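# Place glass graduated cylinder upright in cart's top tray

## Task

Take the graduated cylinder that is on the bench with shelves and stand it upright in the cart's top tray. At the end its base must sit directly on the tray floor, not on another cylinder's base, and every other cylinder must also be standing in the tray. Failure if any cylinder tips over or touches the room floor, or if one drops more than a few centimetres or is knocked hard, since the glass breaks. The cart, the pedal bin and the stool are movable. When finished, release the cylinder and move the robot away; the robot must not fall or be left leaning.

## Robot and tools

ROBOT. A Rainbow Robotics RB-Y1: a base on two drive wheels plus two rear casters (0.66 m long, 0.58 m wide, front edge 0.10 m ahead of the wheel axle), a folding leg/torso, two 7-joint arms with parallel grippers, and a pan/tilt head. The base can only drive straight or spin in place; it cannot slide sideways.

FRAMES. Base frame: origin on the floor midway between the drive wheels, x forward, y to the left, z up. Reported chest, left_hand and right_hand positions are in this frame. A hand point is the centre between its finger pads; fingers point along the hand's -z and close along its x. Reported hand positions get less accurate at long reach. Odometry frame = base frame at the start; base_odometry counts wheel turns only (slip looks like travel); heading is positive to the left, -3.142 to 3.142.

execute_actions. Argument "actions": a list holding exactly one action, or empty (empty just returns state and pictures). An action may hold:
- "base": one command only. {"translate_m": d} is a straight drive offset from the current spot, metres, forward positive, -3 to 3. {"rotate_rad": d} is a turn offset in place, radians, left/counter-clockwise positive, -3.2 to 3.2.
- "joints": an object of absolute joint targets keyed by name (not offsets). Ranges: torso_squat_rad 0 to 1.2 (bigger lowers a level chest); torso_shift_rad -0.3 to 0.6 (positive pushes hips forward); torso_pitch_rad -0.2 to 1.4 (positive leans forward); torso_yaw_rad -1.5 to 1.5 (positive turns left). Per arm (left_/right_ prefix): shoulder_pitch_rad -2.356 to 2.356 (0 arm hanging, negative raises it forward); shoulder_roll_rad left 0 to 3.141, right -3.141 to 0 (away from the body lifts the arm sideways); shoulder_yaw_rad -2.094 to 2.094 (positive turns a bent forearm leftward on both arms); elbow_rad -2.617 to 0.01 (0 straight, negative bends); forearm_roll_rad -3.141 to 3.141 and hand_roll_rad -2.705 to 2.705 (positive counter-clockwise seen from above on a hanging arm, both arms); wrist_pitch_rad -1.57 to 1.919 (negative tilts the hand forward); gripper_m 0 to 0.1, the gap between pads in metres. Head: head_pan_rad -0.523 to 0.523 relative to the chest, left positive; head_tilt_rad -0.35 to 1.57, positive looks down. Done tolerance is ±0.02 rad, grippers ±0.004 m.
- "speeds": optional caps for this action: translate_m 0.05 to 0.4 m/s, rotate_rad 0.1 to 1.509 rad/s (defaults are the maximums). A base move needing over 8.667 s at its cap is refused.
- "min_time_s": 0.1 to 8, the shortest duration for each arm and head motion in the action.
Natural top speeds: arm joints 1 rad/s (wrist-area joints 1.5), head 1.5, squat and pitch 0.3, shift 0.15, torso yaw 0.6, grippers 0.1 m/s. One action runs at most 15 s. Parts left out of an action may keep pushing toward earlier targets without status showing it. Unknown keys or out-of-range numbers make the whole call rejected with no motion. "cameras": list from head_camera, left_wrist_camera, right_wrist_camera, all; omitted/null/["all"] gives all, [] gives none. The "pictures" line lists image order.

wait: {"seconds": 0 to 10}; commands nothing, returns state and images. zoom_image: {"camera": name, "region": [x0, y0, x1, y1]} in pixels of that camera's latest full image, origin top-left, at most 504x504. finished_scene: {"scene": number of the scene being ended}; irreversible, reports success. Sending a reply with no tool call ends everything.

RESULTS. base_status and joint_status tell how each motion ended: "done" (for the base, wheels turned the commanded amount, slip included); "off_target" (stopped short, may still push); "limit_stop_at_<name>"; "contact_stop" (arm or torso met strong resistance); "time_out"; "stopped_with_arm" (torso halted because an arm contact-stopped); "limit_stop_at_own_body" (self-collision guard halted it before touching). After contact_stop, time_out or stopped_with_arm, the entire group (torso joints together, or one arm's seven joints) freezes and forgets targets. "joint command not followed" plus a "cause:" line means an arm's targets were withheld by the collision check (joints show "not_followed"; they may be retried later); grippers still move. on_its_own lists what this call didn't command; "held at" is a held target, not a position. If a result reports a stop, later motion calls in that same reply are skipped. After a stop, first back the arms away in a separate action, then the torso. Special case: if both hands grip one object and the torso contact-stops at once with nothing in the way, resend every arm joint (not grippers) at its reported position, then repeat the torso command.

TORSO COMBINED LIMITS: squat+shift <= 1.52; squat-shift+pitch <= 1.57; shift+0.5*pitch-0.4*squat <= 0.7; shift+0.3*pitch-0.5*squat <= 0.39. Violations leave torso joints off_target part way. A torso pushed into furniture can shove the robot backward unseen by odometry.

GRIPPING. Command an opening at least 0.005 m narrower than the object; "off_target" then is expected.

CAUTIONS. The base does not stop on hitting furniture and may keep pushing; a bent leg can protrude ahead of the base front. Each arm carries up to 3 kg; heavy loads held far forward can tip the robot with no protection. Never let the arms collide or press on each other, grippers included; the inter-arm check ignores grippers and palms. A joint torque reaching its limit (shoulders 63.7 N m, elbow 32.7, wrist joints 22.7, load included) freezes the robot 10 s. Holding loads heats motors: MOTOR HOT at 65 °C, brakes and a stop at 80 °C (limit_stop_at_motor_heat); resend targets afterward. The robot keeps its last command while you think. Move glass gently, lower it to the tray floor before opening, avoid knocking other cylinders, then open and withdraw.

CAMERAS. head_camera 896x504, wrist cameras 644x364, pinhole with slight radial distortion; calibration (K, T_world_to_cam in base frame) is given and carries small errors, larger for wrist cameras at long reach.

Each tool is called after "Call:" in YAML: its name, and indented under it one key for each argument.

## Session

Call:
execute_actions:
  actions: []

Scene clock: 0.00 s.
base_odometry: x=+0.000 y=+0.000 heading=+0.000 (m, m, rad; odometry frame)
base_status: not commanded
joint_positions: torso_squat_rad=+0.350 torso_shift_rad=-0.001 torso_pitch_rad=+0.000 torso_yaw_rad=+0.000 left_shoulder_pitch_rad=+0.029 left_shoulder_roll_rad=+0.033 left_shoulder_yaw_rad=-0.056 left_elbow_rad=-0.285 left_forearm_roll_rad=-0.010 left_wrist_pitch_rad=-0.010 left_hand_roll_rad=+0.030 left_gripper_m=+0.099 right_shoulder_pitch_rad=-0.008 right_shoulder_roll_rad=-0.039 right_shoulder_yaw_rad=+0.015 right_elbow_rad=-0.260 right_forearm_roll_rad=+0.047 right_wrist_pitch_rad=-0.034 right_hand_roll_rad=+0.039 right_gripper_m=+0.100 head_pan_rad=-0.001 head_tilt_rad=+0.400
joint_status: not commanded
chest: x=-0.2285 y=+0.0006 z=+1.2475 quat_wxyz=(+1.000, +0.000, +0.000, +0.000) (m; base frame)
left_hand: x=-0.1090 y=+0.2389 z=+0.5731 quat_wxyz=(+0.991, +0.011, -0.133, -0.015) (m; base frame)
right_hand: x=-0.0890 y=-0.2464 z=+0.5771 quat_wxyz=(+0.987, -0.024, -0.149, +0.054) (m; base frame)
pictures: head_camera, left_wrist_camera, right_wrist_camera
Images, in order (width x height): head_camera 896x504, left_wrist_camera 644x364, right_wrist_camera 644x364.

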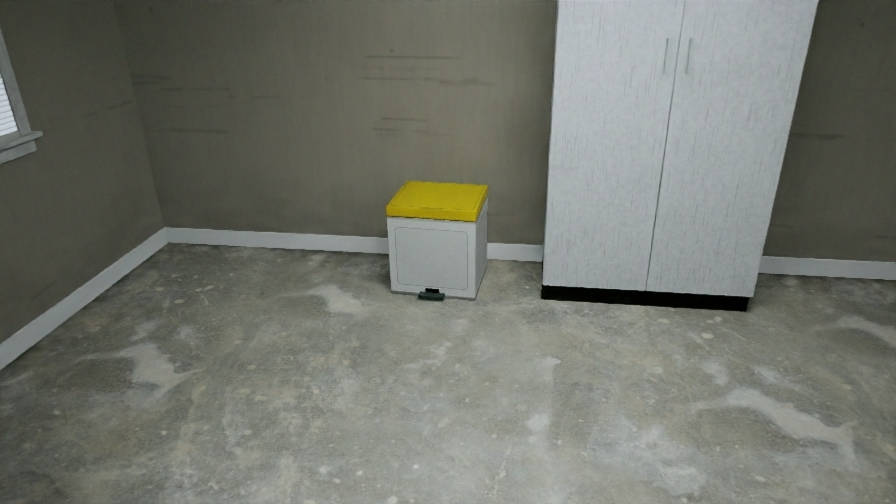

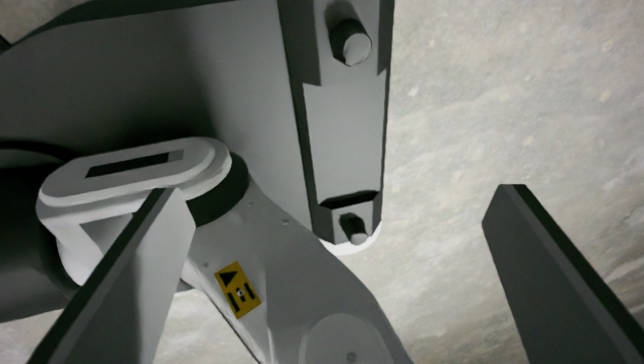

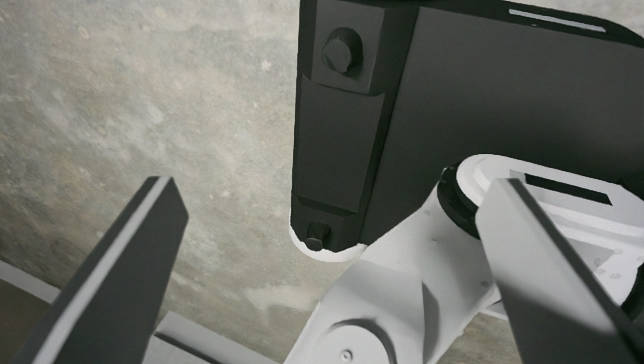

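Call:
execute_actions:
  actions:
    - {"base":{"rotate_rad":-1.2}}
  cameras: ["head_camera"]

Call:
execute_actions:
  actions:
    - {"base":{"rotate_rad":-1.2}}
  cameras: ["head_camera"]

Call:
execute_actions:
  actions:
    - {"base":{"rotate_rad":-1.2}}
  cameras: ["head_camera"]

Scene clock: 10.97 s.
base_odometry: x=+0.000 y=+0.000 heading=-1.199 (m, m, rad; odometry frame)
base_status: done
joint_positions: torso_squat_rad=+0.350 torso_shift_rad=-0.001 torso_pitch_rad=+0.000 torso_yaw_rad=+0.000 left_shoulder_pitch_rad=+0.029 left_shoulder_roll_rad=+0.033 left_shoulder_yaw_rad=-0.056 left_elbow_rad=-0.285 left_forearm_roll_rad=-0.010 left_wrist_pitch_rad=-0.010 left_hand_roll_rad=+0.030 left_gripper_m=+0.099 right_shoulder_pitch_rad=-0.008 right_shoulder_roll_rad=-0.039 right_shoulder_yaw_rad=+0.015 right_elbow_rad=-0.260 right_forearm_roll_rad=+0.047 right_wrist_pitch_rad=-0.034 right_hand_roll_rad=+0.039 right_gripper_m=+0.100 head_pan_rad=-0.001 head_tilt_rad=+0.400
joint_status: not commanded
chest: x=-0.2285 y=+0.0007 z=+1.2475 quat_wxyz=(+1.000, +0.000, +0.000, +0.000) (m; base frame)
left_hand: x=-0.1090 y=+0.2390 z=+0.5730 quat_wxyz=(+0.991, +0.011, -0.133, -0.015) (m; base frame)
right_hand: x=-0.0890 y=-0.2464 z=+0.5771 quat_wxyz=(+0.987, -0.024, -0.149, +0.054) (m; base frame)
pictures: head_camera
camera_calibration (this result's frames):
head_camera: T_world_to_cam=[[-0.0661196, -0.997361, -0.0300031, 0.0344917], [-0.43062, 0.0556466, -0.900816, 1.27673], [0.900108, -0.0466416, -0.433163, 0.760011], [0, 0, 0, 1]] pos_world=[-0.132027, -0.00119659, 1.48034]
Images, in order (width x height): head_camera 896x504.

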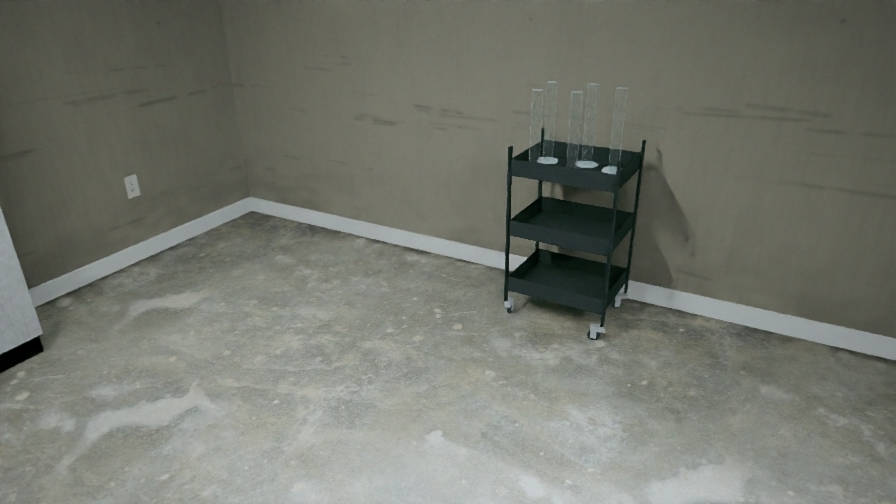

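Scene clock: 14.63 s.
base_odometry: x=+0.000 y=+0.000 heading=-2.399 (m, m, rad; odometry frame)
base_status: done
joint_positions: torso_squat_rad=+0.350 torso_shift_rad=-0.001 torso_pitch_rad=+0.000 torso_yaw_rad=+0.000 left_shoulder_pitch_rad=+0.029 left_shoulder_roll_rad=+0.033 left_shoulder_yaw_rad=-0.056 left_elbow_rad=-0.285 left_forearm_roll_rad=-0.010 left_wrist_pitch_rad=-0.010 left_hand_roll_rad=+0.030 left_gripper_m=+0.099 right_shoulder_pitch_rad=-0.008 right_shoulder_roll_rad=-0.039 right_shoulder_yaw_rad=+0.015 right_elbow_rad=-0.260 right_forearm_roll_rad=+0.047 right_wrist_pitch_rad=-0.034 right_hand_roll_rad=+0.039 right_gripper_m=+0.100 head_pan_rad=-0.001 head_tilt_rad=+0.400
joint_status: not commanded
chest: x=-0.2285 y=+0.0007 z=+1.2475 quat_wxyz=(+1.000, +0.000, +0.000, +0.000) (m; base frame)
left_hand: x=-0.1090 y=+0.2390 z=+0.5730 quat_wxyz=(+0.991, +0.011, -0.133, -0.015) (m; base frame)
right_hand: x=-0.0890 y=-0.2464 z=+0.5771 quat_wxyz=(+0.987, -0.024, -0.149, +0.054) (m; base frame)
pictures: head_camera
camera_calibration (this result's frames):
head_camera: T_world_to_cam=[[-0.0661196, -0.997361, -0.0299919, 0.0344817], [-0.43062, 0.0556365, -0.900817, 1.27673], [0.900108, -0.0466466, -0.433162, 0.76001], [0, 0, 0, 1]] pos_world=[-0.132028, -0.00118998, 1.48034]
Images, in order (width x height): head_camera 896x504.

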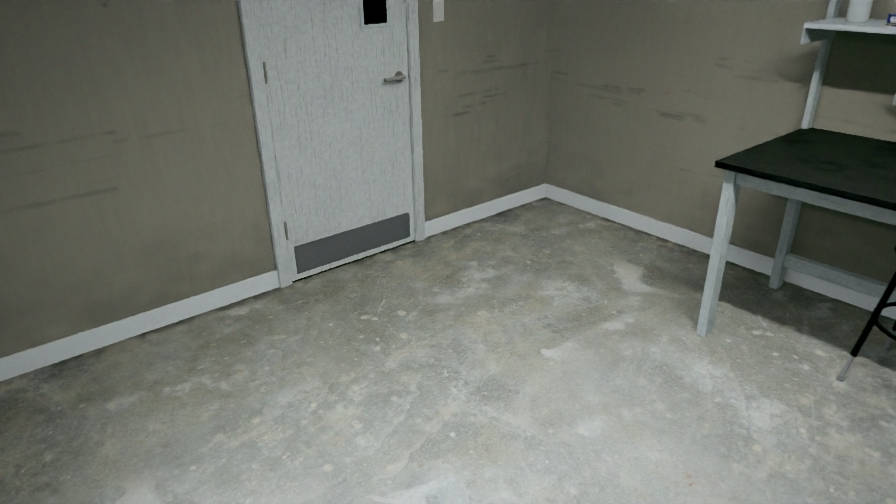

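Scene clock: 18.30 s.
base_odometry: x=+0.000 y=+0.000 heading=+2.685 (m, m, rad; odometry frame)
base_status: done
joint_positions: torso_squat_rad=+0.350 torso_shift_rad=-0.001 torso_pitch_rad=+0.000 torso_yaw_rad=+0.000 left_shoulder_pitch_rad=+0.029 left_shoulder_roll_rad=+0.033 left_shoulder_yaw_rad=-0.056 left_elbow_rad=-0.285 left_forearm_roll_rad=-0.010 left_wrist_pitch_rad=-0.010 left_hand_roll_rad=+0.030 left_gripper_m=+0.099 right_shoulder_pitch_rad=-0.008 right_shoulder_roll_rad=-0.039 right_shoulder_yaw_rad=+0.015 right_elbow_rad=-0.260 right_forearm_roll_rad=+0.047 right_wrist_pitch_rad=-0.034 right_hand_roll_rad=+0.039 right_gripper_m=+0.100 head_pan_rad=-0.001 head_tilt_rad=+0.400
joint_status: not commanded
chest: x=-0.2285 y=+0.0007 z=+1.2475 quat_wxyz=(+1.000, +0.000, +0.000, +0.000) (m; base frame)
left_hand: x=-0.1090 y=+0.2390 z=+0.5730 quat_wxyz=(+0.991, +0.011, -0.133, -0.015) (m; base frame)
right_hand: x=-0.0890 y=-0.2464 z=+0.5771 quat_wxyz=(+0.987, -0.024, -0.149, +0.054) (m; base frame)
pictures: head_camera
camera_calibration (this result's frames):
head_camera: T_world_to_cam=[[-0.0661198, -0.997361, -0.0299849, 0.0344754], [-0.43062, 0.0556302, -0.900817, 1.27673], [0.900108, -0.0466497, -0.433162, 0.76001], [0, 0, 0, 1]] pos_world=[-0.132028, -0.00118594, 1.48034]
Images, in order (width x height): head_camera 896x504.

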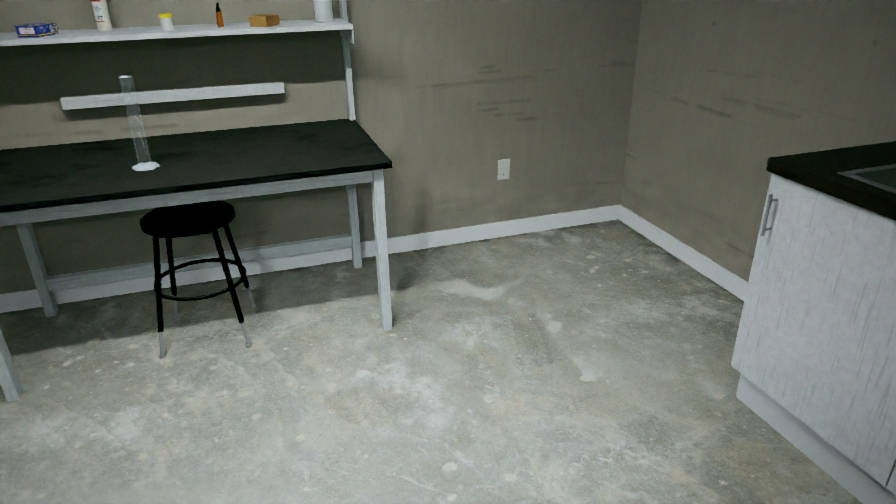

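Call:
execute_actions:
  actions:
    - {"base":{"rotate_rad":0.625}}
  cameras: []

Call:
execute_actions:
  actions:
    - {"base":{"translate_m":1.9}}
  cameras: []

Call:
execute_actions:
  actions:
    - {"base":{"rotate_rad":-0.35},"joints":{"head_tilt_rad":0.8}}
  cameras: ["head_camera"]

Scene clock: 42.97 s.
base_odometry: x=+0.000 y=+0.000 heading=-2.974 (m, m, rad; odometry frame)
base_status: done
joint_positions: torso_squat_rad=+0.350 torso_shift_rad=-0.001 torso_pitch_rad=+0.000 torso_yaw_rad=+0.000 left_shoulder_pitch_rad=+0.029 left_shoulder_roll_rad=+0.033 left_shoulder_yaw_rad=-0.056 left_elbow_rad=-0.285 left_forearm_roll_rad=-0.010 left_wrist_pitch_rad=-0.010 left_hand_roll_rad=+0.030 left_gripper_m=+0.099 right_shoulder_pitch_rad=-0.008 right_shoulder_roll_rad=-0.039 right_shoulder_yaw_rad=+0.015 right_elbow_rad=-0.260 right_forearm_roll_rad=+0.047 right_wrist_pitch_rad=-0.034 right_hand_roll_rad=+0.039 right_gripper_m=+0.100 head_pan_rad=-0.001 head_tilt_rad=+0.400
joint_status: not commanded
chest: x=-0.2285 y=+0.0007 z=+1.2475 quat_wxyz=(+1.000, +0.000, +0.000, +0.000) (m; base frame)
left_hand: x=-0.1090 y=+0.2389 z=+0.5730 quat_wxyz=(+0.991, +0.011, -0.133, -0.015) (m; base frame)
right_hand: x=-0.0891 y=-0.2464 z=+0.5771 quat_wxyz=(+0.987, -0.024, -0.149, +0.054) (m; base frame)
pictures: none
No camera images: the call's "cameras" was empty. Leave "cameras" out to get every camera's image.

Scene clock: 49.17 s.
base_odometry: x=-1.873 y=-0.318 heading=-2.973 (m, m, rad; odometry frame)
base_status: done
joint_positions: torso_squat_rad=+0.350 torso_shift_rad=-0.001 torso_pitch_rad=+0.000 torso_yaw_rad=+0.000 left_shoulder_pitch_rad=+0.029 left_shoulder_roll_rad=+0.033 left_shoulder_yaw_rad=-0.056 left_elbow_rad=-0.285 left_forearm_roll_rad=-0.010 left_wrist_pitch_rad=-0.010 left_hand_roll_rad=+0.030 left_gripper_m=+0.099 right_shoulder_pitch_rad=-0.008 right_shoulder_roll_rad=-0.039 right_shoulder_yaw_rad=+0.015 right_elbow_rad=-0.260 right_forearm_roll_rad=+0.047 right_wrist_pitch_rad=-0.034 right_hand_roll_rad=+0.039 right_gripper_m=+0.100 head_pan_rad=-0.001 head_tilt_rad=+0.400
joint_status: not commanded
chest: x=-0.2284 y=+0.0007 z=+1.2475 quat_wxyz=(+1.000, +0.000, +0.000, +0.000) (m; base frame)
left_hand: x=-0.1089 y=+0.2389 z=+0.5731 quat_wxyz=(+0.991, +0.011, -0.133, -0.015) (m; base frame)
right_hand: x=-0.0889 y=-0.2464 z=+0.5771 quat_wxyz=(+0.987, -0.024, -0.149, +0.054) (m; base frame)
pictures: none
No camera images: the call's "cameras" was empty. Leave "cameras" out to get every camera's image.

Scene clock: 51.50 s.
base_odometry: x=-1.873 y=-0.318 heading=+2.961 (m, m, rad; odometry frame)
base_status: done
joint_positions: torso_squat_rad=+0.350 torso_shift_rad=-0.001 torso_pitch_rad=+0.000 torso_yaw_rad=+0.000 left_shoulder_pitch_rad=+0.029 left_shoulder_roll_rad=+0.033 left_shoulder_yaw_rad=-0.056 left_elbow_rad=-0.285 left_forearm_roll_rad=-0.010 left_wrist_pitch_rad=-0.010 left_hand_roll_rad=+0.030 left_gripper_m=+0.099 right_shoulder_pitch_rad=-0.008 right_shoulder_roll_rad=-0.039 right_shoulder_yaw_rad=+0.015 right_elbow_rad=-0.260 right_forearm_roll_rad=+0.047 right_wrist_pitch_rad=-0.034 right_hand_roll_rad=+0.039 right_gripper_m=+0.100 head_pan_rad=-0.001 head_tilt_rad=+0.800
joint_status: all done
chest: x=-0.2284 y=+0.0007 z=+1.2475 quat_wxyz=(+1.000, +0.000, +0.000, +0.000) (m; base frame)
left_hand: x=-0.1089 y=+0.2390 z=+0.5730 quat_wxyz=(+0.991, +0.011, -0.133, -0.015) (m; base frame)
right_hand: x=-0.0890 y=-0.2464 z=+0.5771 quat_wxyz=(+0.987, -0.024, -0.149, +0.054) (m; base frame)
pictures: head_camera
camera_calibration (this result's frames):
head_camera: T_world_to_cam=[[-0.0727825, -0.997346, -0.00198199, -0.00740294], [-0.747254, 0.0558477, -0.662187, 0.865965], [0.660541, -0.0467146, -0.749336, 1.16817], [0, 0, 0, 1]] pos_world=[-0.125067, -0.00117482, 1.44877]
Images, in order (width x height): head_camera 896x504.

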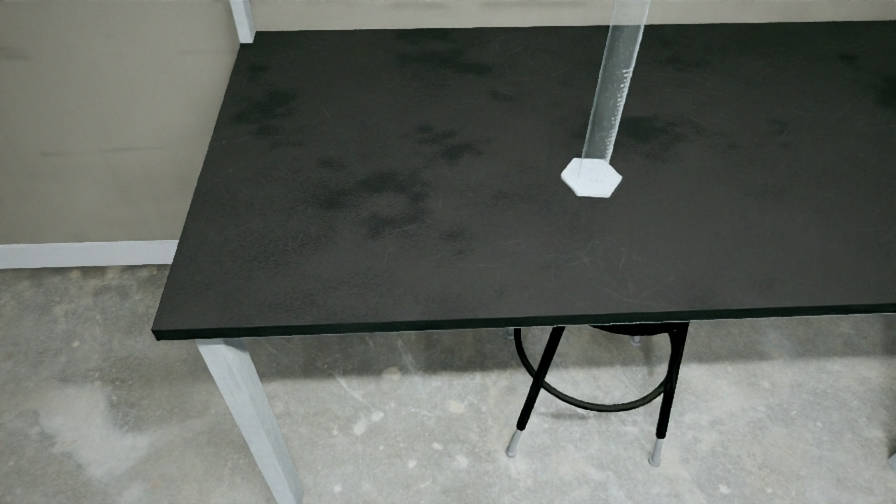

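Call:
execute_actions:
  actions:
    - {"joints":{"right_shoulder_pitch_rad":-0.5,"right_elbow_rad":-0.6,"right_wrist_pitch_rad":-0.47,"right_hand_roll_rad":1.57}}
  cameras: ["head_camera","right_wrist_camera"]

Scene clock: 66.27 s.
base_odometry: x=-1.873 y=-0.318 heading=+2.961 (m, m, rad; odometry frame)
base_status: not commanded
joint_positions: torso_squat_rad=+0.350 torso_shift_rad=-0.001 torso_pitch_rad=+0.000 torso_yaw_rad=+0.000 left_shoulder_pitch_rad=+0.029 left_shoulder_roll_rad=+0.033 left_shoulder_yaw_rad=-0.056 left_elbow_rad=-0.285 left_forearm_roll_rad=-0.010 left_wrist_pitch_rad=-0.010 left_hand_roll_rad=+0.030 left_gripper_m=+0.099 right_shoulder_pitch_rad=-0.500 right_shoulder_roll_rad=-0.039 right_shoulder_yaw_rad=+0.015 right_elbow_rad=-0.600 right_forearm_roll_rad=+0.047 right_wrist_pitch_rad=-0.470 right_hand_roll_rad=+1.570 right_gripper_m=+0.100 head_pan_rad=-0.001 head_tilt_rad=+0.800
joint_status: all done
chest: x=-0.2285 y=+0.0007 z=+1.2475 quat_wxyz=(+1.000, +0.000, +0.000, +0.000) (m; base frame)
left_hand: x=-0.1089 y=+0.2389 z=+0.5730 quat_wxyz=(+0.991, +0.011, -0.133, -0.015) (m; base frame)
right_hand: x=+0.3604 y=-0.1511 z=+0.9383 quat_wxyz=(+0.427, -0.477, -0.505, +0.579) (m; base frame)
pictures: head_camera, right_wrist_camera
camera_calibration (this result's frames):
head_camera: T_world_to_cam=[[-0.0727835, -0.997346, -0.001979, -0.00740823], [-0.747223, 0.0558443, -0.662223, 0.865982], [0.660576, -0.0467202, -0.749304, 1.16817], [0, 0, 0, 1]] pos_world=[-0.125122, -0.00117167, 1.44877]
right_wrist_camera: T_world_to_cam=[[0.182546, -0.975548, 0.122406, -0.322256], [-0.671538, -0.214645, -0.7092, 0.905336], [0.718132, 0.0472619, -0.6943, 0.49095], [0, 0, 0, 1]] pos_world=[0.314227, -0.143253, 1.02238]
Images, in order (width x height): head_camera 896x504, right_wrist_camera 644x364.

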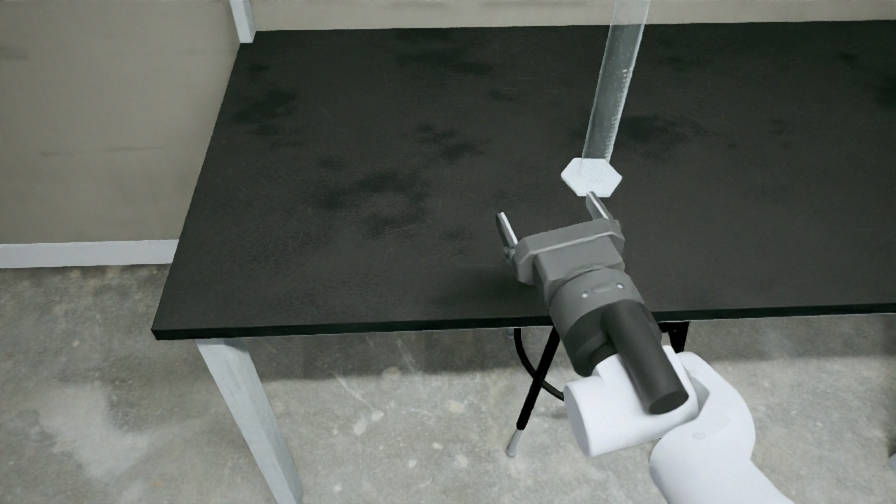

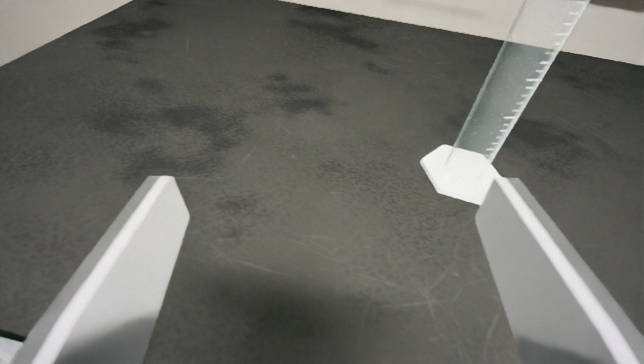

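Call:
execute_actions:
  actions:
    - {"joints":{"torso_yaw_rad":-0.23,"head_pan_rad":0.23}}
  cameras: ["head_camera","right_wrist_camera"]

Scene clock: 72.30 s.
base_odometry: x=-1.873 y=-0.318 heading=+2.961 (m, m, rad; odometry frame)
base_status: not commanded
joint_positions: torso_squat_rad=+0.350 torso_shift_rad=-0.001 torso_pitch_rad=+0.000 torso_yaw_rad=-0.230 left_shoulder_pitch_rad=+0.029 left_shoulder_roll_rad=+0.033 left_shoulder_yaw_rad=-0.056 left_elbow_rad=-0.285 left_forearm_roll_rad=-0.010 left_wrist_pitch_rad=-0.010 left_hand_roll_rad=+0.030 left_gripper_m=+0.099 right_shoulder_pitch_rad=-0.500 right_shoulder_roll_rad=-0.039 right_shoulder_yaw_rad=+0.015 right_elbow_rad=-0.600 right_forearm_roll_rad=+0.047 right_wrist_pitch_rad=-0.470 right_hand_roll_rad=+1.570 right_gripper_m=+0.100 head_pan_rad=+0.230 head_tilt_rad=+0.800
joint_status: all done
chest: x=-0.2285 y=+0.0007 z=+1.2475 quat_wxyz=(+0.993, +0.000, +0.000, -0.115) (m; base frame)
left_hand: x=-0.0576 y=+0.2054 z=+0.5731 quat_wxyz=(+0.983, -0.004, -0.133, -0.129) (m; base frame)
right_hand: x=+0.3101 y=-0.2816 z=+0.9381 quat_wxyz=(+0.490, -0.532, -0.447, +0.526) (m; base frame)
pictures: head_camera, right_wrist_camera
camera_calibration (this result's frames):
head_camera: T_world_to_cam=[[-0.0724261, -0.997372, -0.00197877, -0.0123843], [-0.747243, 0.0555763, -0.662223, 0.865825], [0.660592, -0.0464836, -0.749304, 1.16832], [0, 0, 0, 1]] pos_world=[-0.1257, -0.00616331, 1.44877]
right_wrist_camera: T_world_to_cam=[[-0.0449986, -0.991468, 0.122336, -0.374144], [-0.70302, -0.0555747, -0.708995, 0.897799], [0.709745, -0.117908, -0.694521, 0.489416], [0, 0, 0, 1]] pos_world=[0.266974, -0.263351, 1.02222]
Images, in order (width x height): head_camera 896x504, right_wrist_camera 644x364.

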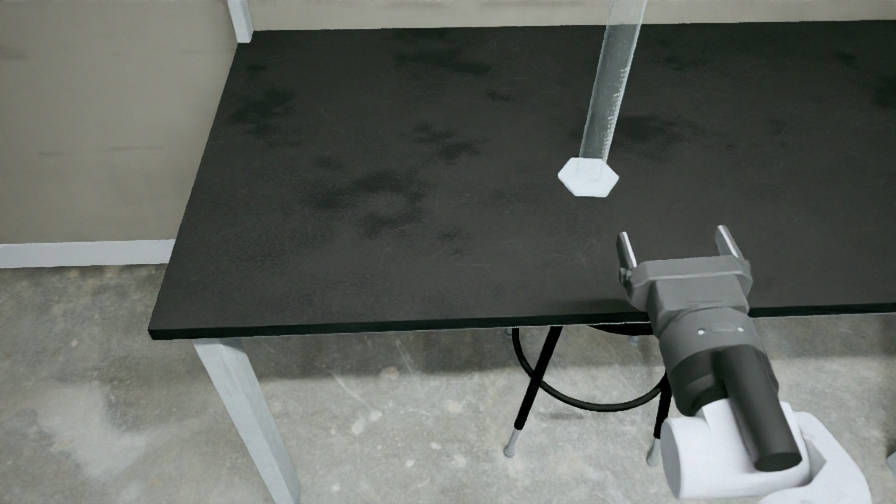

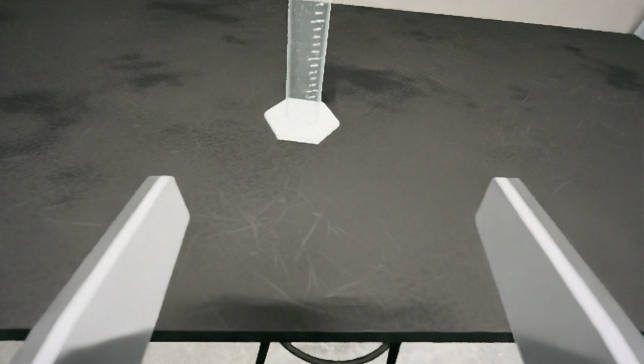

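Call:
execute_actions:
  actions:
    - {"base":{"translate_m":0.2},"joints":{"torso_yaw_rad":-0.21},"speeds":{"translate_m":0.15}}
  cameras: ["head_camera","right_wrist_camera"]

Scene clock: 78.63 s.
base_odometry: x=-2.069 y=-0.282 heading=+2.960 (m, m, rad; odometry frame)
base_status: done
joint_positions: torso_squat_rad=+0.350 torso_shift_rad=-0.001 torso_pitch_rad=+0.000 torso_yaw_rad=-0.210 left_shoulder_pitch_rad=+0.029 left_shoulder_roll_rad=+0.033 left_shoulder_yaw_rad=-0.056 left_elbow_rad=-0.285 left_forearm_roll_rad=-0.010 left_wrist_pitch_rad=-0.010 left_hand_roll_rad=+0.030 left_gripper_m=+0.099 right_shoulder_pitch_rad=-0.500 right_shoulder_roll_rad=-0.039 right_shoulder_yaw_rad=+0.015 right_elbow_rad=-0.600 right_forearm_roll_rad=+0.047 right_wrist_pitch_rad=-0.470 right_hand_roll_rad=+1.570 right_gripper_m=+0.100 head_pan_rad=+0.230 head_tilt_rad=+0.800
joint_status: all done
chest: x=-0.2284 y=+0.0007 z=+1.2475 quat_wxyz=(+0.994, +0.000, +0.000, -0.105) (m; base frame)
left_hand: x=-0.0618 y=+0.2088 z=+0.5731 quat_wxyz=(+0.984, -0.003, -0.133, -0.119) (m; base frame)
right_hand: x=+0.3156 y=-0.2707 z=+0.9381 quat_wxyz=(+0.485, -0.527, -0.452, +0.531) (m; base frame)
pictures: head_camera, right_wrist_camera
camera_calibration (this result's frames):
head_camera: T_world_to_cam=[[-0.0524307, -0.998623, -0.00198486, -0.00781856], [-0.748234, 0.0406007, -0.662191, 0.865588], [0.66136, -0.033234, -0.749332, 1.16851], [0, 0, 0, 1]] pos_world=[-0.125551, -0.00411711, 1.44877]
right_wrist_camera: T_world_to_cam=[[-0.0251148, -0.992172, 0.122327, -0.369601], [-0.70179, -0.0696464, -0.708971, 0.898081], [0.711941, -0.103654, -0.694548, 0.489923], [0, 0, 0, 1]] pos_world=[0.272186, -0.253378, 1.0222]
Images, in order (width x height): head_camera 896x504, right_wrist_camera 644x364.

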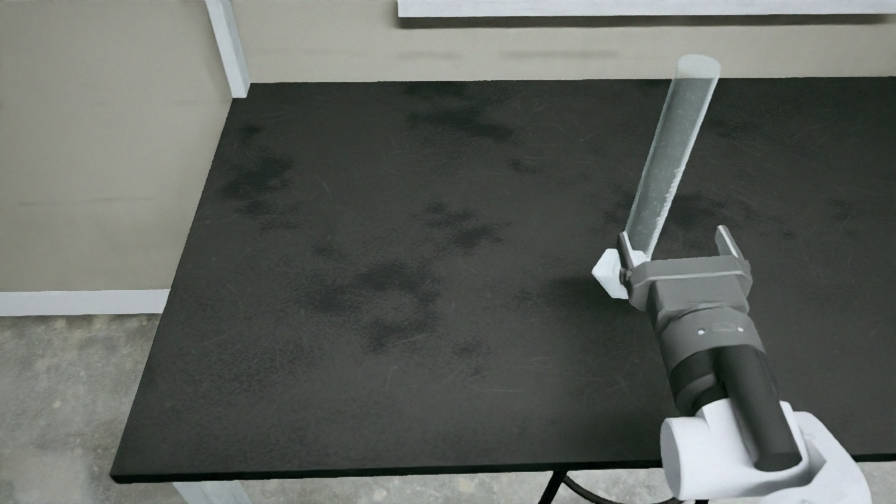

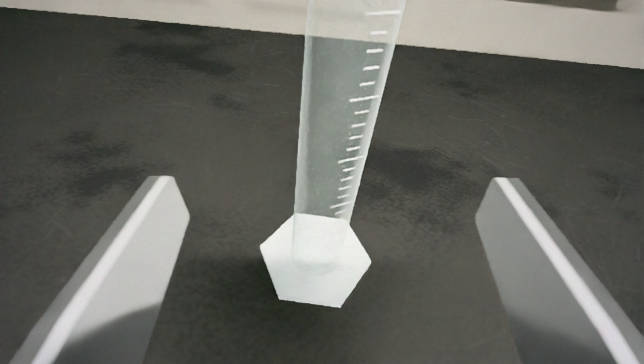

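Call:
execute_actions:
  actions:
    - {"joints":{"torso_shift_rad":0.15}}
  cameras: ["head_camera","right_wrist_camera"]

Scene clock: 84.20 s.
base_odometry: x=-2.069 y=-0.282 heading=+2.960 (m, m, rad; odometry frame)
base_status: not commanded
joint_positions: torso_squat_rad=+0.350 torso_shift_rad=+0.150 torso_pitch_rad=+0.000 torso_yaw_rad=-0.210 left_shoulder_pitch_rad=+0.029 left_shoulder_roll_rad=+0.033 left_shoulder_yaw_rad=-0.056 left_elbow_rad=-0.285 left_forearm_roll_rad=-0.010 left_wrist_pitch_rad=-0.010 left_hand_roll_rad=+0.030 left_gripper_m=+0.099 right_shoulder_pitch_rad=-0.500 right_shoulder_roll_rad=-0.039 right_shoulder_yaw_rad=+0.015 right_elbow_rad=-0.600 right_forearm_roll_rad=+0.047 right_wrist_pitch_rad=-0.470 right_hand_roll_rad=+1.570 right_gripper_m=+0.100 head_pan_rad=+0.230 head_tilt_rad=+0.800
joint_status: all done
chest: x=-0.1297 y=+0.0007 z=+1.2401 quat_wxyz=(+0.994, +0.000, +0.000, -0.105) (m; base frame)
left_hand: x=+0.0368 y=+0.2088 z=+0.5656 quat_wxyz=(+0.984, -0.003, -0.133, -0.119) (m; base frame)
right_hand: x=+0.4143 y=-0.2707 z=+0.9306 quat_wxyz=(+0.485, -0.527, -0.452, +0.531) (m; base frame)
pictures: head_camera, right_wrist_camera
camera_calibration (this result's frames):
head_camera: T_world_to_cam=[[-0.0524309, -0.998623, -0.00197815, -0.00267307], [-0.748317, 0.0406006, -0.662098, 0.934417], [0.661266, -0.0332341, -0.749415, 1.09779], [0, 0, 0, 1]] pos_world=[-0.0268299, -0.00412327, 1.44137]
right_wrist_camera: T_world_to_cam=[[-0.0250996, -0.992172, 0.122331, -0.366227], [-0.701879, -0.0696464, -0.708883, 0.961986], [0.711854, -0.103654, -0.694636, 0.414624], [0, 0, 0, 1]] pos_world=[0.370854, -0.253384, 1.01475]
Images, in order (width x height): head_camera 896x504, right_wrist_camera 644x364.

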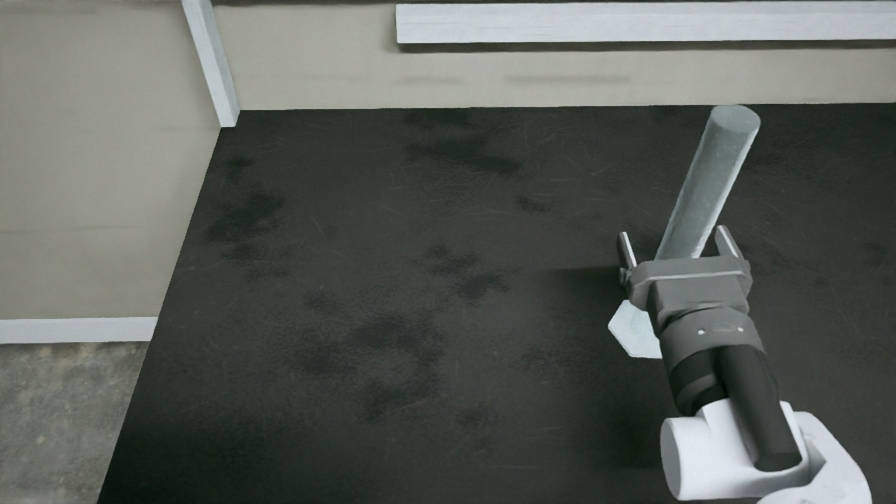

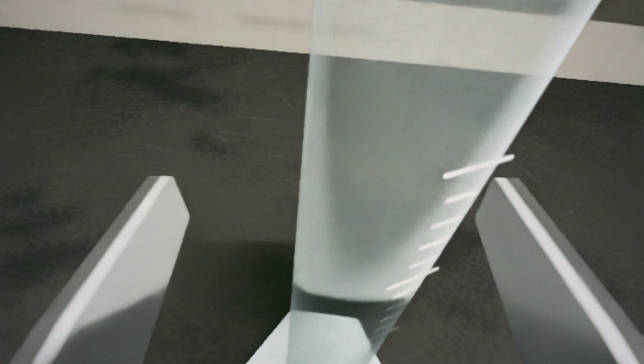

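Call:
execute_actions:
  actions:
    - {"joints":{"right_gripper_m":0.03}}
  cameras: []

Call:
execute_actions:
  actions:
    - {"joints":{"torso_squat_rad":0.1,"torso_shift_rad":0.0}}
  cameras: ["head_camera","right_wrist_camera"]

Scene clock: 89.47 s.
base_odometry: x=-2.069 y=-0.282 heading=+2.960 (m, m, rad; odometry frame)
base_status: not commanded
joint_positions: torso_squat_rad=+0.350 torso_shift_rad=+0.150 torso_pitch_rad=+0.000 torso_yaw_rad=-0.210 left_shoulder_pitch_rad=+0.029 left_shoulder_roll_rad=+0.033 left_shoulder_yaw_rad=-0.056 left_elbow_rad=-0.285 left_forearm_roll_rad=-0.010 left_wrist_pitch_rad=-0.010 left_hand_roll_rad=+0.030 left_gripper_m=+0.099 right_shoulder_pitch_rad=-0.500 right_shoulder_roll_rad=-0.039 right_shoulder_yaw_rad=+0.015 right_elbow_rad=-0.600 right_forearm_roll_rad=+0.047 right_wrist_pitch_rad=-0.470 right_hand_roll_rad=+1.570 right_gripper_m=+0.044 head_pan_rad=+0.230 head_tilt_rad=+0.800
joint_status: right_gripper_m off_target (ended at +0.044, target +0.030)
chest: x=-0.1297 y=+0.0007 z=+1.2401 quat_wxyz=(+0.994, +0.000, +0.000, -0.105) (m; base frame)
left_hand: x=+0.0368 y=+0.2088 z=+0.5657 quat_wxyz=(+0.984, -0.003, -0.133, -0.119) (m; base frame)
right_hand: x=+0.4143 y=-0.2707 z=+0.9307 quat_wxyz=(+0.485, -0.527, -0.452, +0.531) (m; base frame)
pictures: none
No camera images: the call's "cameras" was empty. Leave "cameras" out to get every camera's image.

Scene clock: 91.30 s.
base_odometry: x=-2.069 y=-0.282 heading=+2.960 (m, m, rad; odometry frame)
base_status: not commanded
joint_positions: torso_squat_rad=+0.100 torso_shift_rad=+0.000 torso_pitch_rad=+0.000 torso_yaw_rad=-0.210 left_shoulder_pitch_rad=+0.029 left_shoulder_roll_rad=+0.033 left_shoulder_yaw_rad=-0.056 left_elbow_rad=-0.285 left_forearm_roll_rad=-0.010 left_wrist_pitch_rad=-0.010 left_hand_roll_rad=+0.030 left_gripper_m=+0.099 right_shoulder_pitch_rad=-0.500 right_shoulder_roll_rad=-0.039 right_shoulder_yaw_rad=+0.015 right_elbow_rad=-0.600 right_forearm_roll_rad=+0.047 right_wrist_pitch_rad=-0.470 right_hand_roll_rad=+1.570 right_gripper_m=+0.044 head_pan_rad=+0.230 head_tilt_rad=+0.800
joint_status: all done
chest: x=-0.2281 y=+0.0007 z=+1.2864 quat_wxyz=(+0.994, +0.000, +0.000, -0.105) (m; base frame)
left_hand: x=-0.0615 y=+0.2088 z=+0.6120 quat_wxyz=(+0.984, -0.003, -0.133, -0.119) (m; base frame)
right_hand: x=+0.3159 y=-0.2707 z=+0.9769 quat_wxyz=(+0.485, -0.527, -0.452, +0.531) (m; base frame)
pictures: head_camera, right_wrist_camera
camera_calibration (this result's frames):
head_camera: T_world_to_cam=[[-0.0524307, -0.998623, -0.00198349, -0.00769125], [-0.748248, 0.0406005, -0.662175, 0.891629], [0.661343, -0.0332342, -0.749347, 1.19749], [0, 0, 0, 1]] pos_world=[-0.125195, -0.00408375, 1.48773]
right_wrist_camera: T_world_to_cam=[[-0.025149, -0.992175, 0.122295, -0.374293], [-0.702051, -0.0695614, -0.708721, 0.925623], [0.711683, -0.103681, -0.694808, 0.517009], [0, 0, 0, 1]] pos_world=[0.272475, -0.253372, 1.061]
Images, in order (width x height): head_camera 896x504, right_wrist_camera 644x364.

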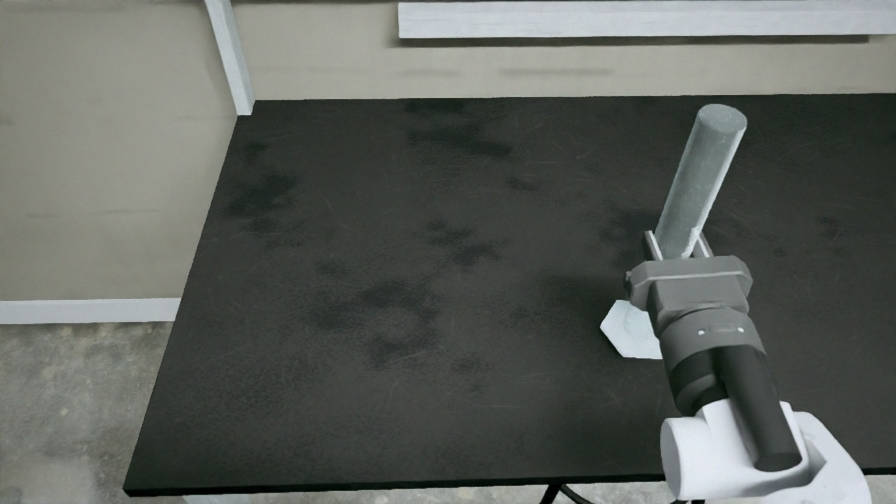

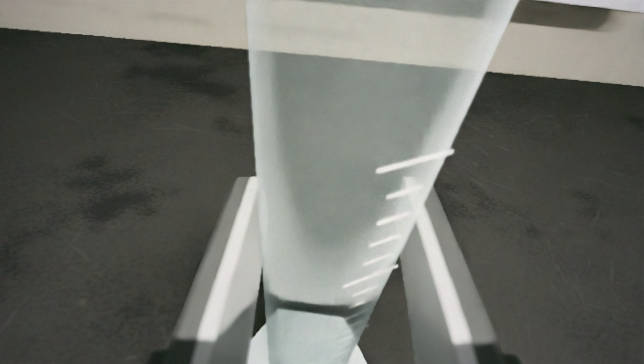

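Call:
execute_actions:
  actions:
    - {"base":{"translate_m":-0.4},"speeds":{"translate_m":0.25}}
  cameras: []

Call:
execute_actions:
  actions:
    - {"base":{"rotate_rad":-3.0},"speeds":{"rotate_rad":0.8}}
  cameras: []

Call:
execute_actions:
  actions:
    - {"base":{"rotate_rad":-0.26}}
  cameras: []

Call:
execute_actions:
  actions:
    - {"base":{"translate_m":2.4}}
  cameras: []

Call:
execute_actions:
  actions:
    - {"base":{"rotate_rad":-1.58},"speeds":{"rotate_rad":0.8},"joints":{"head_tilt_rad":0.55}}
  cameras: ["head_camera"]

Scene clock: 115.77 s.
base_odometry: x=-1.676 y=-0.354 heading=+2.958 (m, m, rad; odometry frame)
base_status: done
joint_positions: torso_squat_rad=+0.100 torso_shift_rad=+0.000 torso_pitch_rad=+0.000 torso_yaw_rad=-0.210 left_shoulder_pitch_rad=+0.029 left_shoulder_roll_rad=+0.033 left_shoulder_yaw_rad=-0.056 left_elbow_rad=-0.285 left_forearm_roll_rad=-0.010 left_wrist_pitch_rad=-0.010 left_hand_roll_rad=+0.030 left_gripper_m=+0.099 right_shoulder_pitch_rad=-0.500 right_shoulder_roll_rad=-0.039 right_shoulder_yaw_rad=+0.015 right_elbow_rad=-0.600 right_forearm_roll_rad=+0.047 right_wrist_pitch_rad=-0.470 right_hand_roll_rad=+1.570 right_gripper_m=+0.044 head_pan_rad=+0.230 head_tilt_rad=+0.800
joint_status: not commanded
chest: x=-0.2281 y=+0.0007 z=+1.2864 quat_wxyz=(+0.994, +0.000, +0.000, -0.105) (m; base frame)
left_hand: x=-0.0615 y=+0.2088 z=+0.6120 quat_wxyz=(+0.984, -0.003, -0.133, -0.119) (m; base frame)
right_hand: x=+0.3159 y=-0.2707 z=+0.9768 quat_wxyz=(+0.485, -0.527, -0.452, +0.531) (m; base frame)
pictures: none
No camera images: the call's "cameras" was empty. Leave "cameras" out to get every camera's image.

Scene clock: 121.60 s.
base_odometry: x=-1.676 y=-0.354 heading=-0.041 (m, m, rad; odometry frame)
base_status: done
joint_positions: torso_squat_rad=+0.100 torso_shift_rad=+0.000 torso_pitch_rad=+0.000 torso_yaw_rad=-0.210 left_shoulder_pitch_rad=+0.029 left_shoulder_roll_rad=+0.033 left_shoulder_yaw_rad=-0.056 left_elbow_rad=-0.285 left_forearm_roll_rad=-0.010 left_wrist_pitch_rad=-0.010 left_hand_roll_rad=+0.030 left_gripper_m=+0.099 right_shoulder_pitch_rad=-0.500 right_shoulder_roll_rad=-0.039 right_shoulder_yaw_rad=+0.015 right_elbow_rad=-0.600 right_forearm_roll_rad=+0.047 right_wrist_pitch_rad=-0.470 right_hand_roll_rad=+1.570 right_gripper_m=+0.044 head_pan_rad=+0.230 head_tilt_rad=+0.800
joint_status: not commanded
chest: x=-0.2281 y=+0.0007 z=+1.2864 quat_wxyz=(+0.994, +0.000, +0.000, -0.105) (m; base frame)
left_hand: x=-0.0615 y=+0.2088 z=+0.6120 quat_wxyz=(+0.984, -0.003, -0.133, -0.119) (m; base frame)
right_hand: x=+0.3159 y=-0.2708 z=+0.9768 quat_wxyz=(+0.485, -0.527, -0.452, +0.531) (m; base frame)
pictures: none
No camera images: the call's "cameras" was empty. Leave "cameras" out to get every camera's image.

Scene clock: 123.40 s.
base_odometry: x=-1.676 y=-0.354 heading=-0.300 (m, m, rad; odometry frame)
base_status: done
joint_positions: torso_squat_rad=+0.100 torso_shift_rad=+0.000 torso_pitch_rad=+0.000 torso_yaw_rad=-0.210 left_shoulder_pitch_rad=+0.029 left_shoulder_roll_rad=+0.033 left_shoulder_yaw_rad=-0.056 left_elbow_rad=-0.285 left_forearm_roll_rad=-0.010 left_wrist_pitch_rad=-0.010 left_hand_roll_rad=+0.030 left_gripper_m=+0.099 right_shoulder_pitch_rad=-0.500 right_shoulder_roll_rad=-0.039 right_shoulder_yaw_rad=+0.015 right_elbow_rad=-0.600 right_forearm_roll_rad=+0.047 right_wrist_pitch_rad=-0.470 right_hand_roll_rad=+1.570 right_gripper_m=+0.044 head_pan_rad=+0.230 head_tilt_rad=+0.800
joint_status: not commanded
chest: x=-0.2281 y=+0.0007 z=+1.2864 quat_wxyz=(+0.994, +0.000, +0.000, -0.105) (m; base frame)
left_hand: x=-0.0615 y=+0.2088 z=+0.6120 quat_wxyz=(+0.984, -0.003, -0.133, -0.119) (m; base frame)
right_hand: x=+0.3159 y=-0.2707 z=+0.9768 quat_wxyz=(+0.485, -0.527, -0.452, +0.531) (m; base frame)
pictures: none
No camera images: the call's "cameras" was empty. Leave "cameras" out to get every camera's image.

Scene clock: 130.97 s.
base_odometry: x=+0.616 y=-1.066 heading=-0.301 (m, m, rad; odometry frame)
base_status: done
joint_positions: torso_squat_rad=+0.100 torso_shift_rad=+0.000 torso_pitch_rad=+0.000 torso_yaw_rad=-0.210 left_shoulder_pitch_rad=+0.029 left_shoulder_roll_rad=+0.033 left_shoulder_yaw_rad=-0.056 left_elbow_rad=-0.285 left_forearm_roll_rad=-0.010 left_wrist_pitch_rad=-0.010 left_hand_roll_rad=+0.030 left_gripper_m=+0.099 right_shoulder_pitch_rad=-0.500 right_shoulder_roll_rad=-0.039 right_shoulder_yaw_rad=+0.015 right_elbow_rad=-0.600 right_forearm_roll_rad=+0.047 right_wrist_pitch_rad=-0.470 right_hand_roll_rad=+1.570 right_gripper_m=+0.044 head_pan_rad=+0.230 head_tilt_rad=+0.800
joint_status: not commanded
chest: x=-0.2280 y=+0.0007 z=+1.2864 quat_wxyz=(+0.994, +0.000, +0.000, -0.105) (m; base frame)
left_hand: x=-0.0614 y=+0.2088 z=+0.6120 quat_wxyz=(+0.984, -0.003, -0.133, -0.119) (m; base frame)
right_hand: x=+0.3159 y=-0.2707 z=+0.9768 quat_wxyz=(+0.485, -0.527, -0.452, +0.531) (m; base frame)
pictures: none
No camera images: the call's "cameras" was empty. Leave "cameras" out to get every camera's image.

Scene clock: 135.00 s.
base_odometry: x=+0.616 y=-1.066 heading=-1.881 (m, m, rad; odometry frame)
base_status: done
joint_positions: torso_squat_rad=+0.100 torso_shift_rad=+0.000 torso_pitch_rad=+0.000 torso_yaw_rad=-0.210 left_shoulder_pitch_rad=+0.029 left_shoulder_roll_rad=+0.033 left_shoulder_yaw_rad=-0.056 left_elbow_rad=-0.285 left_forearm_roll_rad=-0.010 left_wrist_pitch_rad=-0.010 left_hand_roll_rad=+0.030 left_gripper_m=+0.099 right_shoulder_pitch_rad=-0.500 right_shoulder_roll_rad=-0.039 right_shoulder_yaw_rad=+0.015 right_elbow_rad=-0.600 right_forearm_roll_rad=+0.047 right_wrist_pitch_rad=-0.470 right_hand_roll_rad=+1.570 right_gripper_m=+0.044 head_pan_rad=+0.230 head_tilt_rad=+0.550
joint_status: all done
chest: x=-0.2280 y=+0.0007 z=+1.2864 quat_wxyz=(+0.994, +0.000, +0.000, -0.105) (m; base frame)
left_hand: x=-0.0614 y=+0.2088 z=+0.6120 quat_wxyz=(+0.984, -0.003, -0.133, -0.119) (m; base frame)
right_hand: x=+0.3159 y=-0.2708 z=+0.9767 quat_wxyz=(+0.485, -0.527, -0.452, +0.531) (m; base frame)
pictures: head_camera
camera_calibration (this result's frames):
head_camera: T_world_to_cam=[[-0.0495737, -0.998573, -0.0198622, 0.0194269], [-0.5613, 0.0443036, -0.826426, 1.17448], [0.826127, -0.0298203, -0.562695, 0.954014], [0, 0, 0, 1]] pos_world=[-0.127939, -0.00418536, 1.50782]
Images, in order (width x height): head_camera 896x504.

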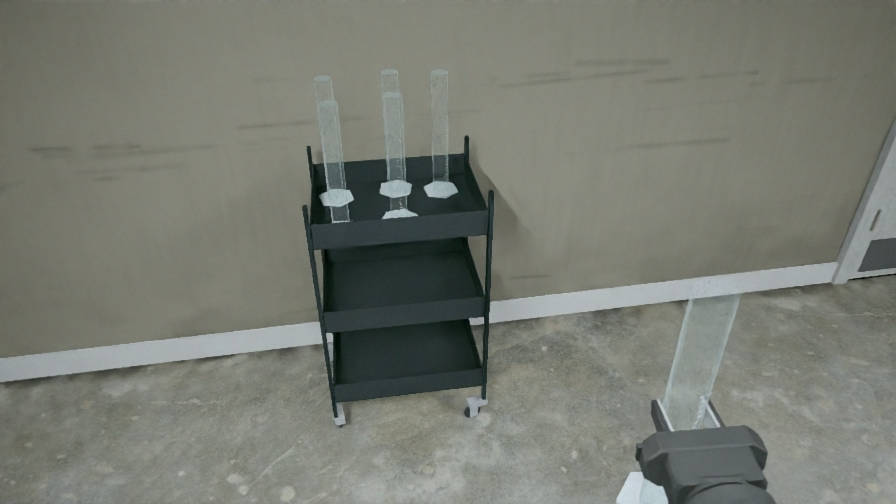

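Call:
execute_actions:
  actions:
    - {"base":{"translate_m":0.8},"speeds":{"translate_m":0.25},"joints":{"torso_yaw_rad":0.12,"head_pan_rad":-0.12,"head_tilt_rad":0.9}}
  cameras: ["head_camera","right_wrist_camera"]

Scene clock: 151.27 s.
base_odometry: x=+0.371 y=-1.827 heading=-1.882 (m, m, rad; odometry frame)
base_status: done
joint_positions: torso_squat_rad=+0.100 torso_shift_rad=+0.000 torso_pitch_rad=+0.000 torso_yaw_rad=+0.120 left_shoulder_pitch_rad=+0.029 left_shoulder_roll_rad=+0.033 left_shoulder_yaw_rad=-0.056 left_elbow_rad=-0.285 left_forearm_roll_rad=-0.010 left_wrist_pitch_rad=-0.010 left_hand_roll_rad=+0.030 left_gripper_m=+0.099 right_shoulder_pitch_rad=-0.500 right_shoulder_roll_rad=-0.039 right_shoulder_yaw_rad=+0.015 right_elbow_rad=-0.600 right_forearm_roll_rad=+0.047 right_wrist_pitch_rad=-0.470 right_hand_roll_rad=+1.570 right_gripper_m=+0.044 head_pan_rad=-0.120 head_tilt_rad=+0.900
joint_status: all done
chest: x=-0.2280 y=+0.0007 z=+1.2864 quat_wxyz=(+0.998, +0.000, +0.000, +0.060) (m; base frame)
left_hand: x=-0.1379 y=+0.2515 z=+0.6120 quat_wxyz=(+0.990, +0.019, -0.132, +0.044) (m; base frame)
right_hand: x=+0.3745 y=-0.0798 z=+0.9767 quat_wxyz=(+0.391, -0.446, -0.533, +0.604) (m; base frame)
pictures: head_camera, right_wrist_camera
camera_calibration (this result's frames):
head_camera: T_world_to_cam=[[-0.0721773, -0.997378, 0.00520542, -0.0152615], [-0.809702, 0.0555468, -0.584206, 0.763058], [0.582385, -0.0463813, -0.811589, 1.27372], [0, 0, 0, 1]] pos_world=[-0.125045, 0.00146966, 1.4796]
right_wrist_camera: T_world_to_cam=[[0.297809, -0.946768, 0.12223, -0.300648], [-0.641895, -0.293373, -0.708451, 0.939265], [0.706598, 0.132524, -0.695095, 0.515969], [0, 0, 0, 1]] pos_world=[0.327863, -0.0774672, 1.06082]
Images, in order (width x height): head_camera 896x504, right_wrist_camera 644x364.

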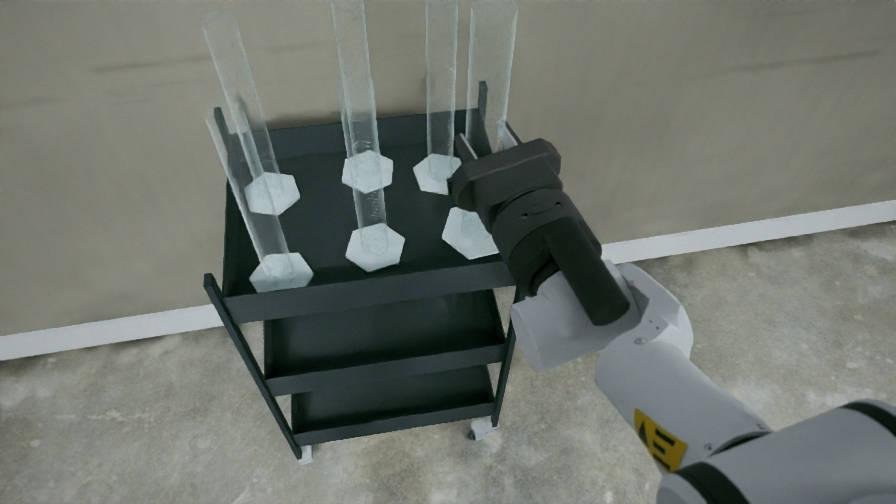

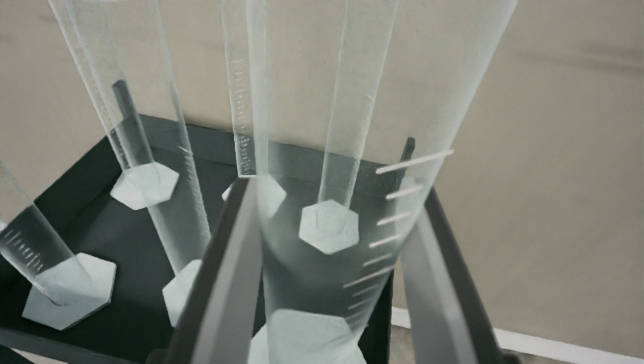

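Call:
execute_actions:
  actions:
    - {"base":{"translate_m":0.12},"speeds":{"translate_m":0.1}}
  cameras: ["head_camera","right_wrist_camera"]

Scene clock: 158.00 s.
base_odometry: x=+0.335 y=-1.942 heading=-1.882 (m, m, rad; odometry frame)
base_status: done
joint_positions: torso_squat_rad=+0.100 torso_shift_rad=+0.000 torso_pitch_rad=+0.000 torso_yaw_rad=+0.120 left_shoulder_pitch_rad=+0.029 left_shoulder_roll_rad=+0.033 left_shoulder_yaw_rad=-0.056 left_elbow_rad=-0.285 left_forearm_roll_rad=-0.010 left_wrist_pitch_rad=-0.010 left_hand_roll_rad=+0.030 left_gripper_m=+0.099 right_shoulder_pitch_rad=-0.500 right_shoulder_roll_rad=-0.039 right_shoulder_yaw_rad=+0.015 right_elbow_rad=-0.600 right_forearm_roll_rad=+0.047 right_wrist_pitch_rad=-0.470 right_hand_roll_rad=+1.570 right_gripper_m=+0.044 head_pan_rad=-0.120 head_tilt_rad=+0.900
joint_status: not commanded
chest: x=-0.2280 y=+0.0007 z=+1.2864 quat_wxyz=(+0.998, +0.000, +0.000, +0.060) (m; base frame)
left_hand: x=-0.1379 y=+0.2515 z=+0.6120 quat_wxyz=(+0.990, +0.019, -0.132, +0.044) (m; base frame)
right_hand: x=+0.3745 y=-0.0798 z=+0.9767 quat_wxyz=(+0.391, -0.446, -0.533, +0.604) (m; base frame)
pictures: head_camera, right_wrist_camera
camera_calibration (this result's frames):
head_camera: T_world_to_cam=[[-0.0721774, -0.997378, 0.00520383, -0.0152606], [-0.809689, 0.0555467, -0.584224, 0.763073], [0.582404, -0.0463813, -0.811575, 1.27371], [0, 0, 0, 1]] pos_world=[-0.125064, 0.00146968, 1.4796]
right_wrist_camera: T_world_to_cam=[[0.297798, -0.946771, 0.12223, -0.300647], [-0.64191, -0.293368, -0.70844, 0.939238], [0.706589, 0.132511, -0.695106, 0.515991], [0, 0, 0, 1]] pos_world=[0.327844, -0.0774758, 1.06081]
Images, in order (width x height): head_camera 896x504, right_wrist_camera 644x364.

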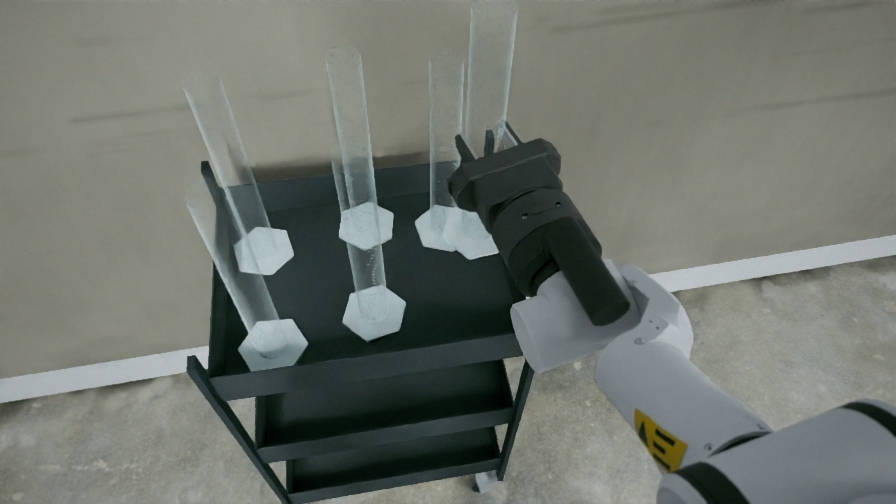

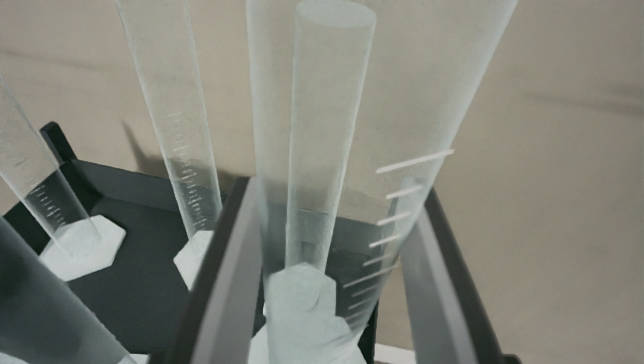

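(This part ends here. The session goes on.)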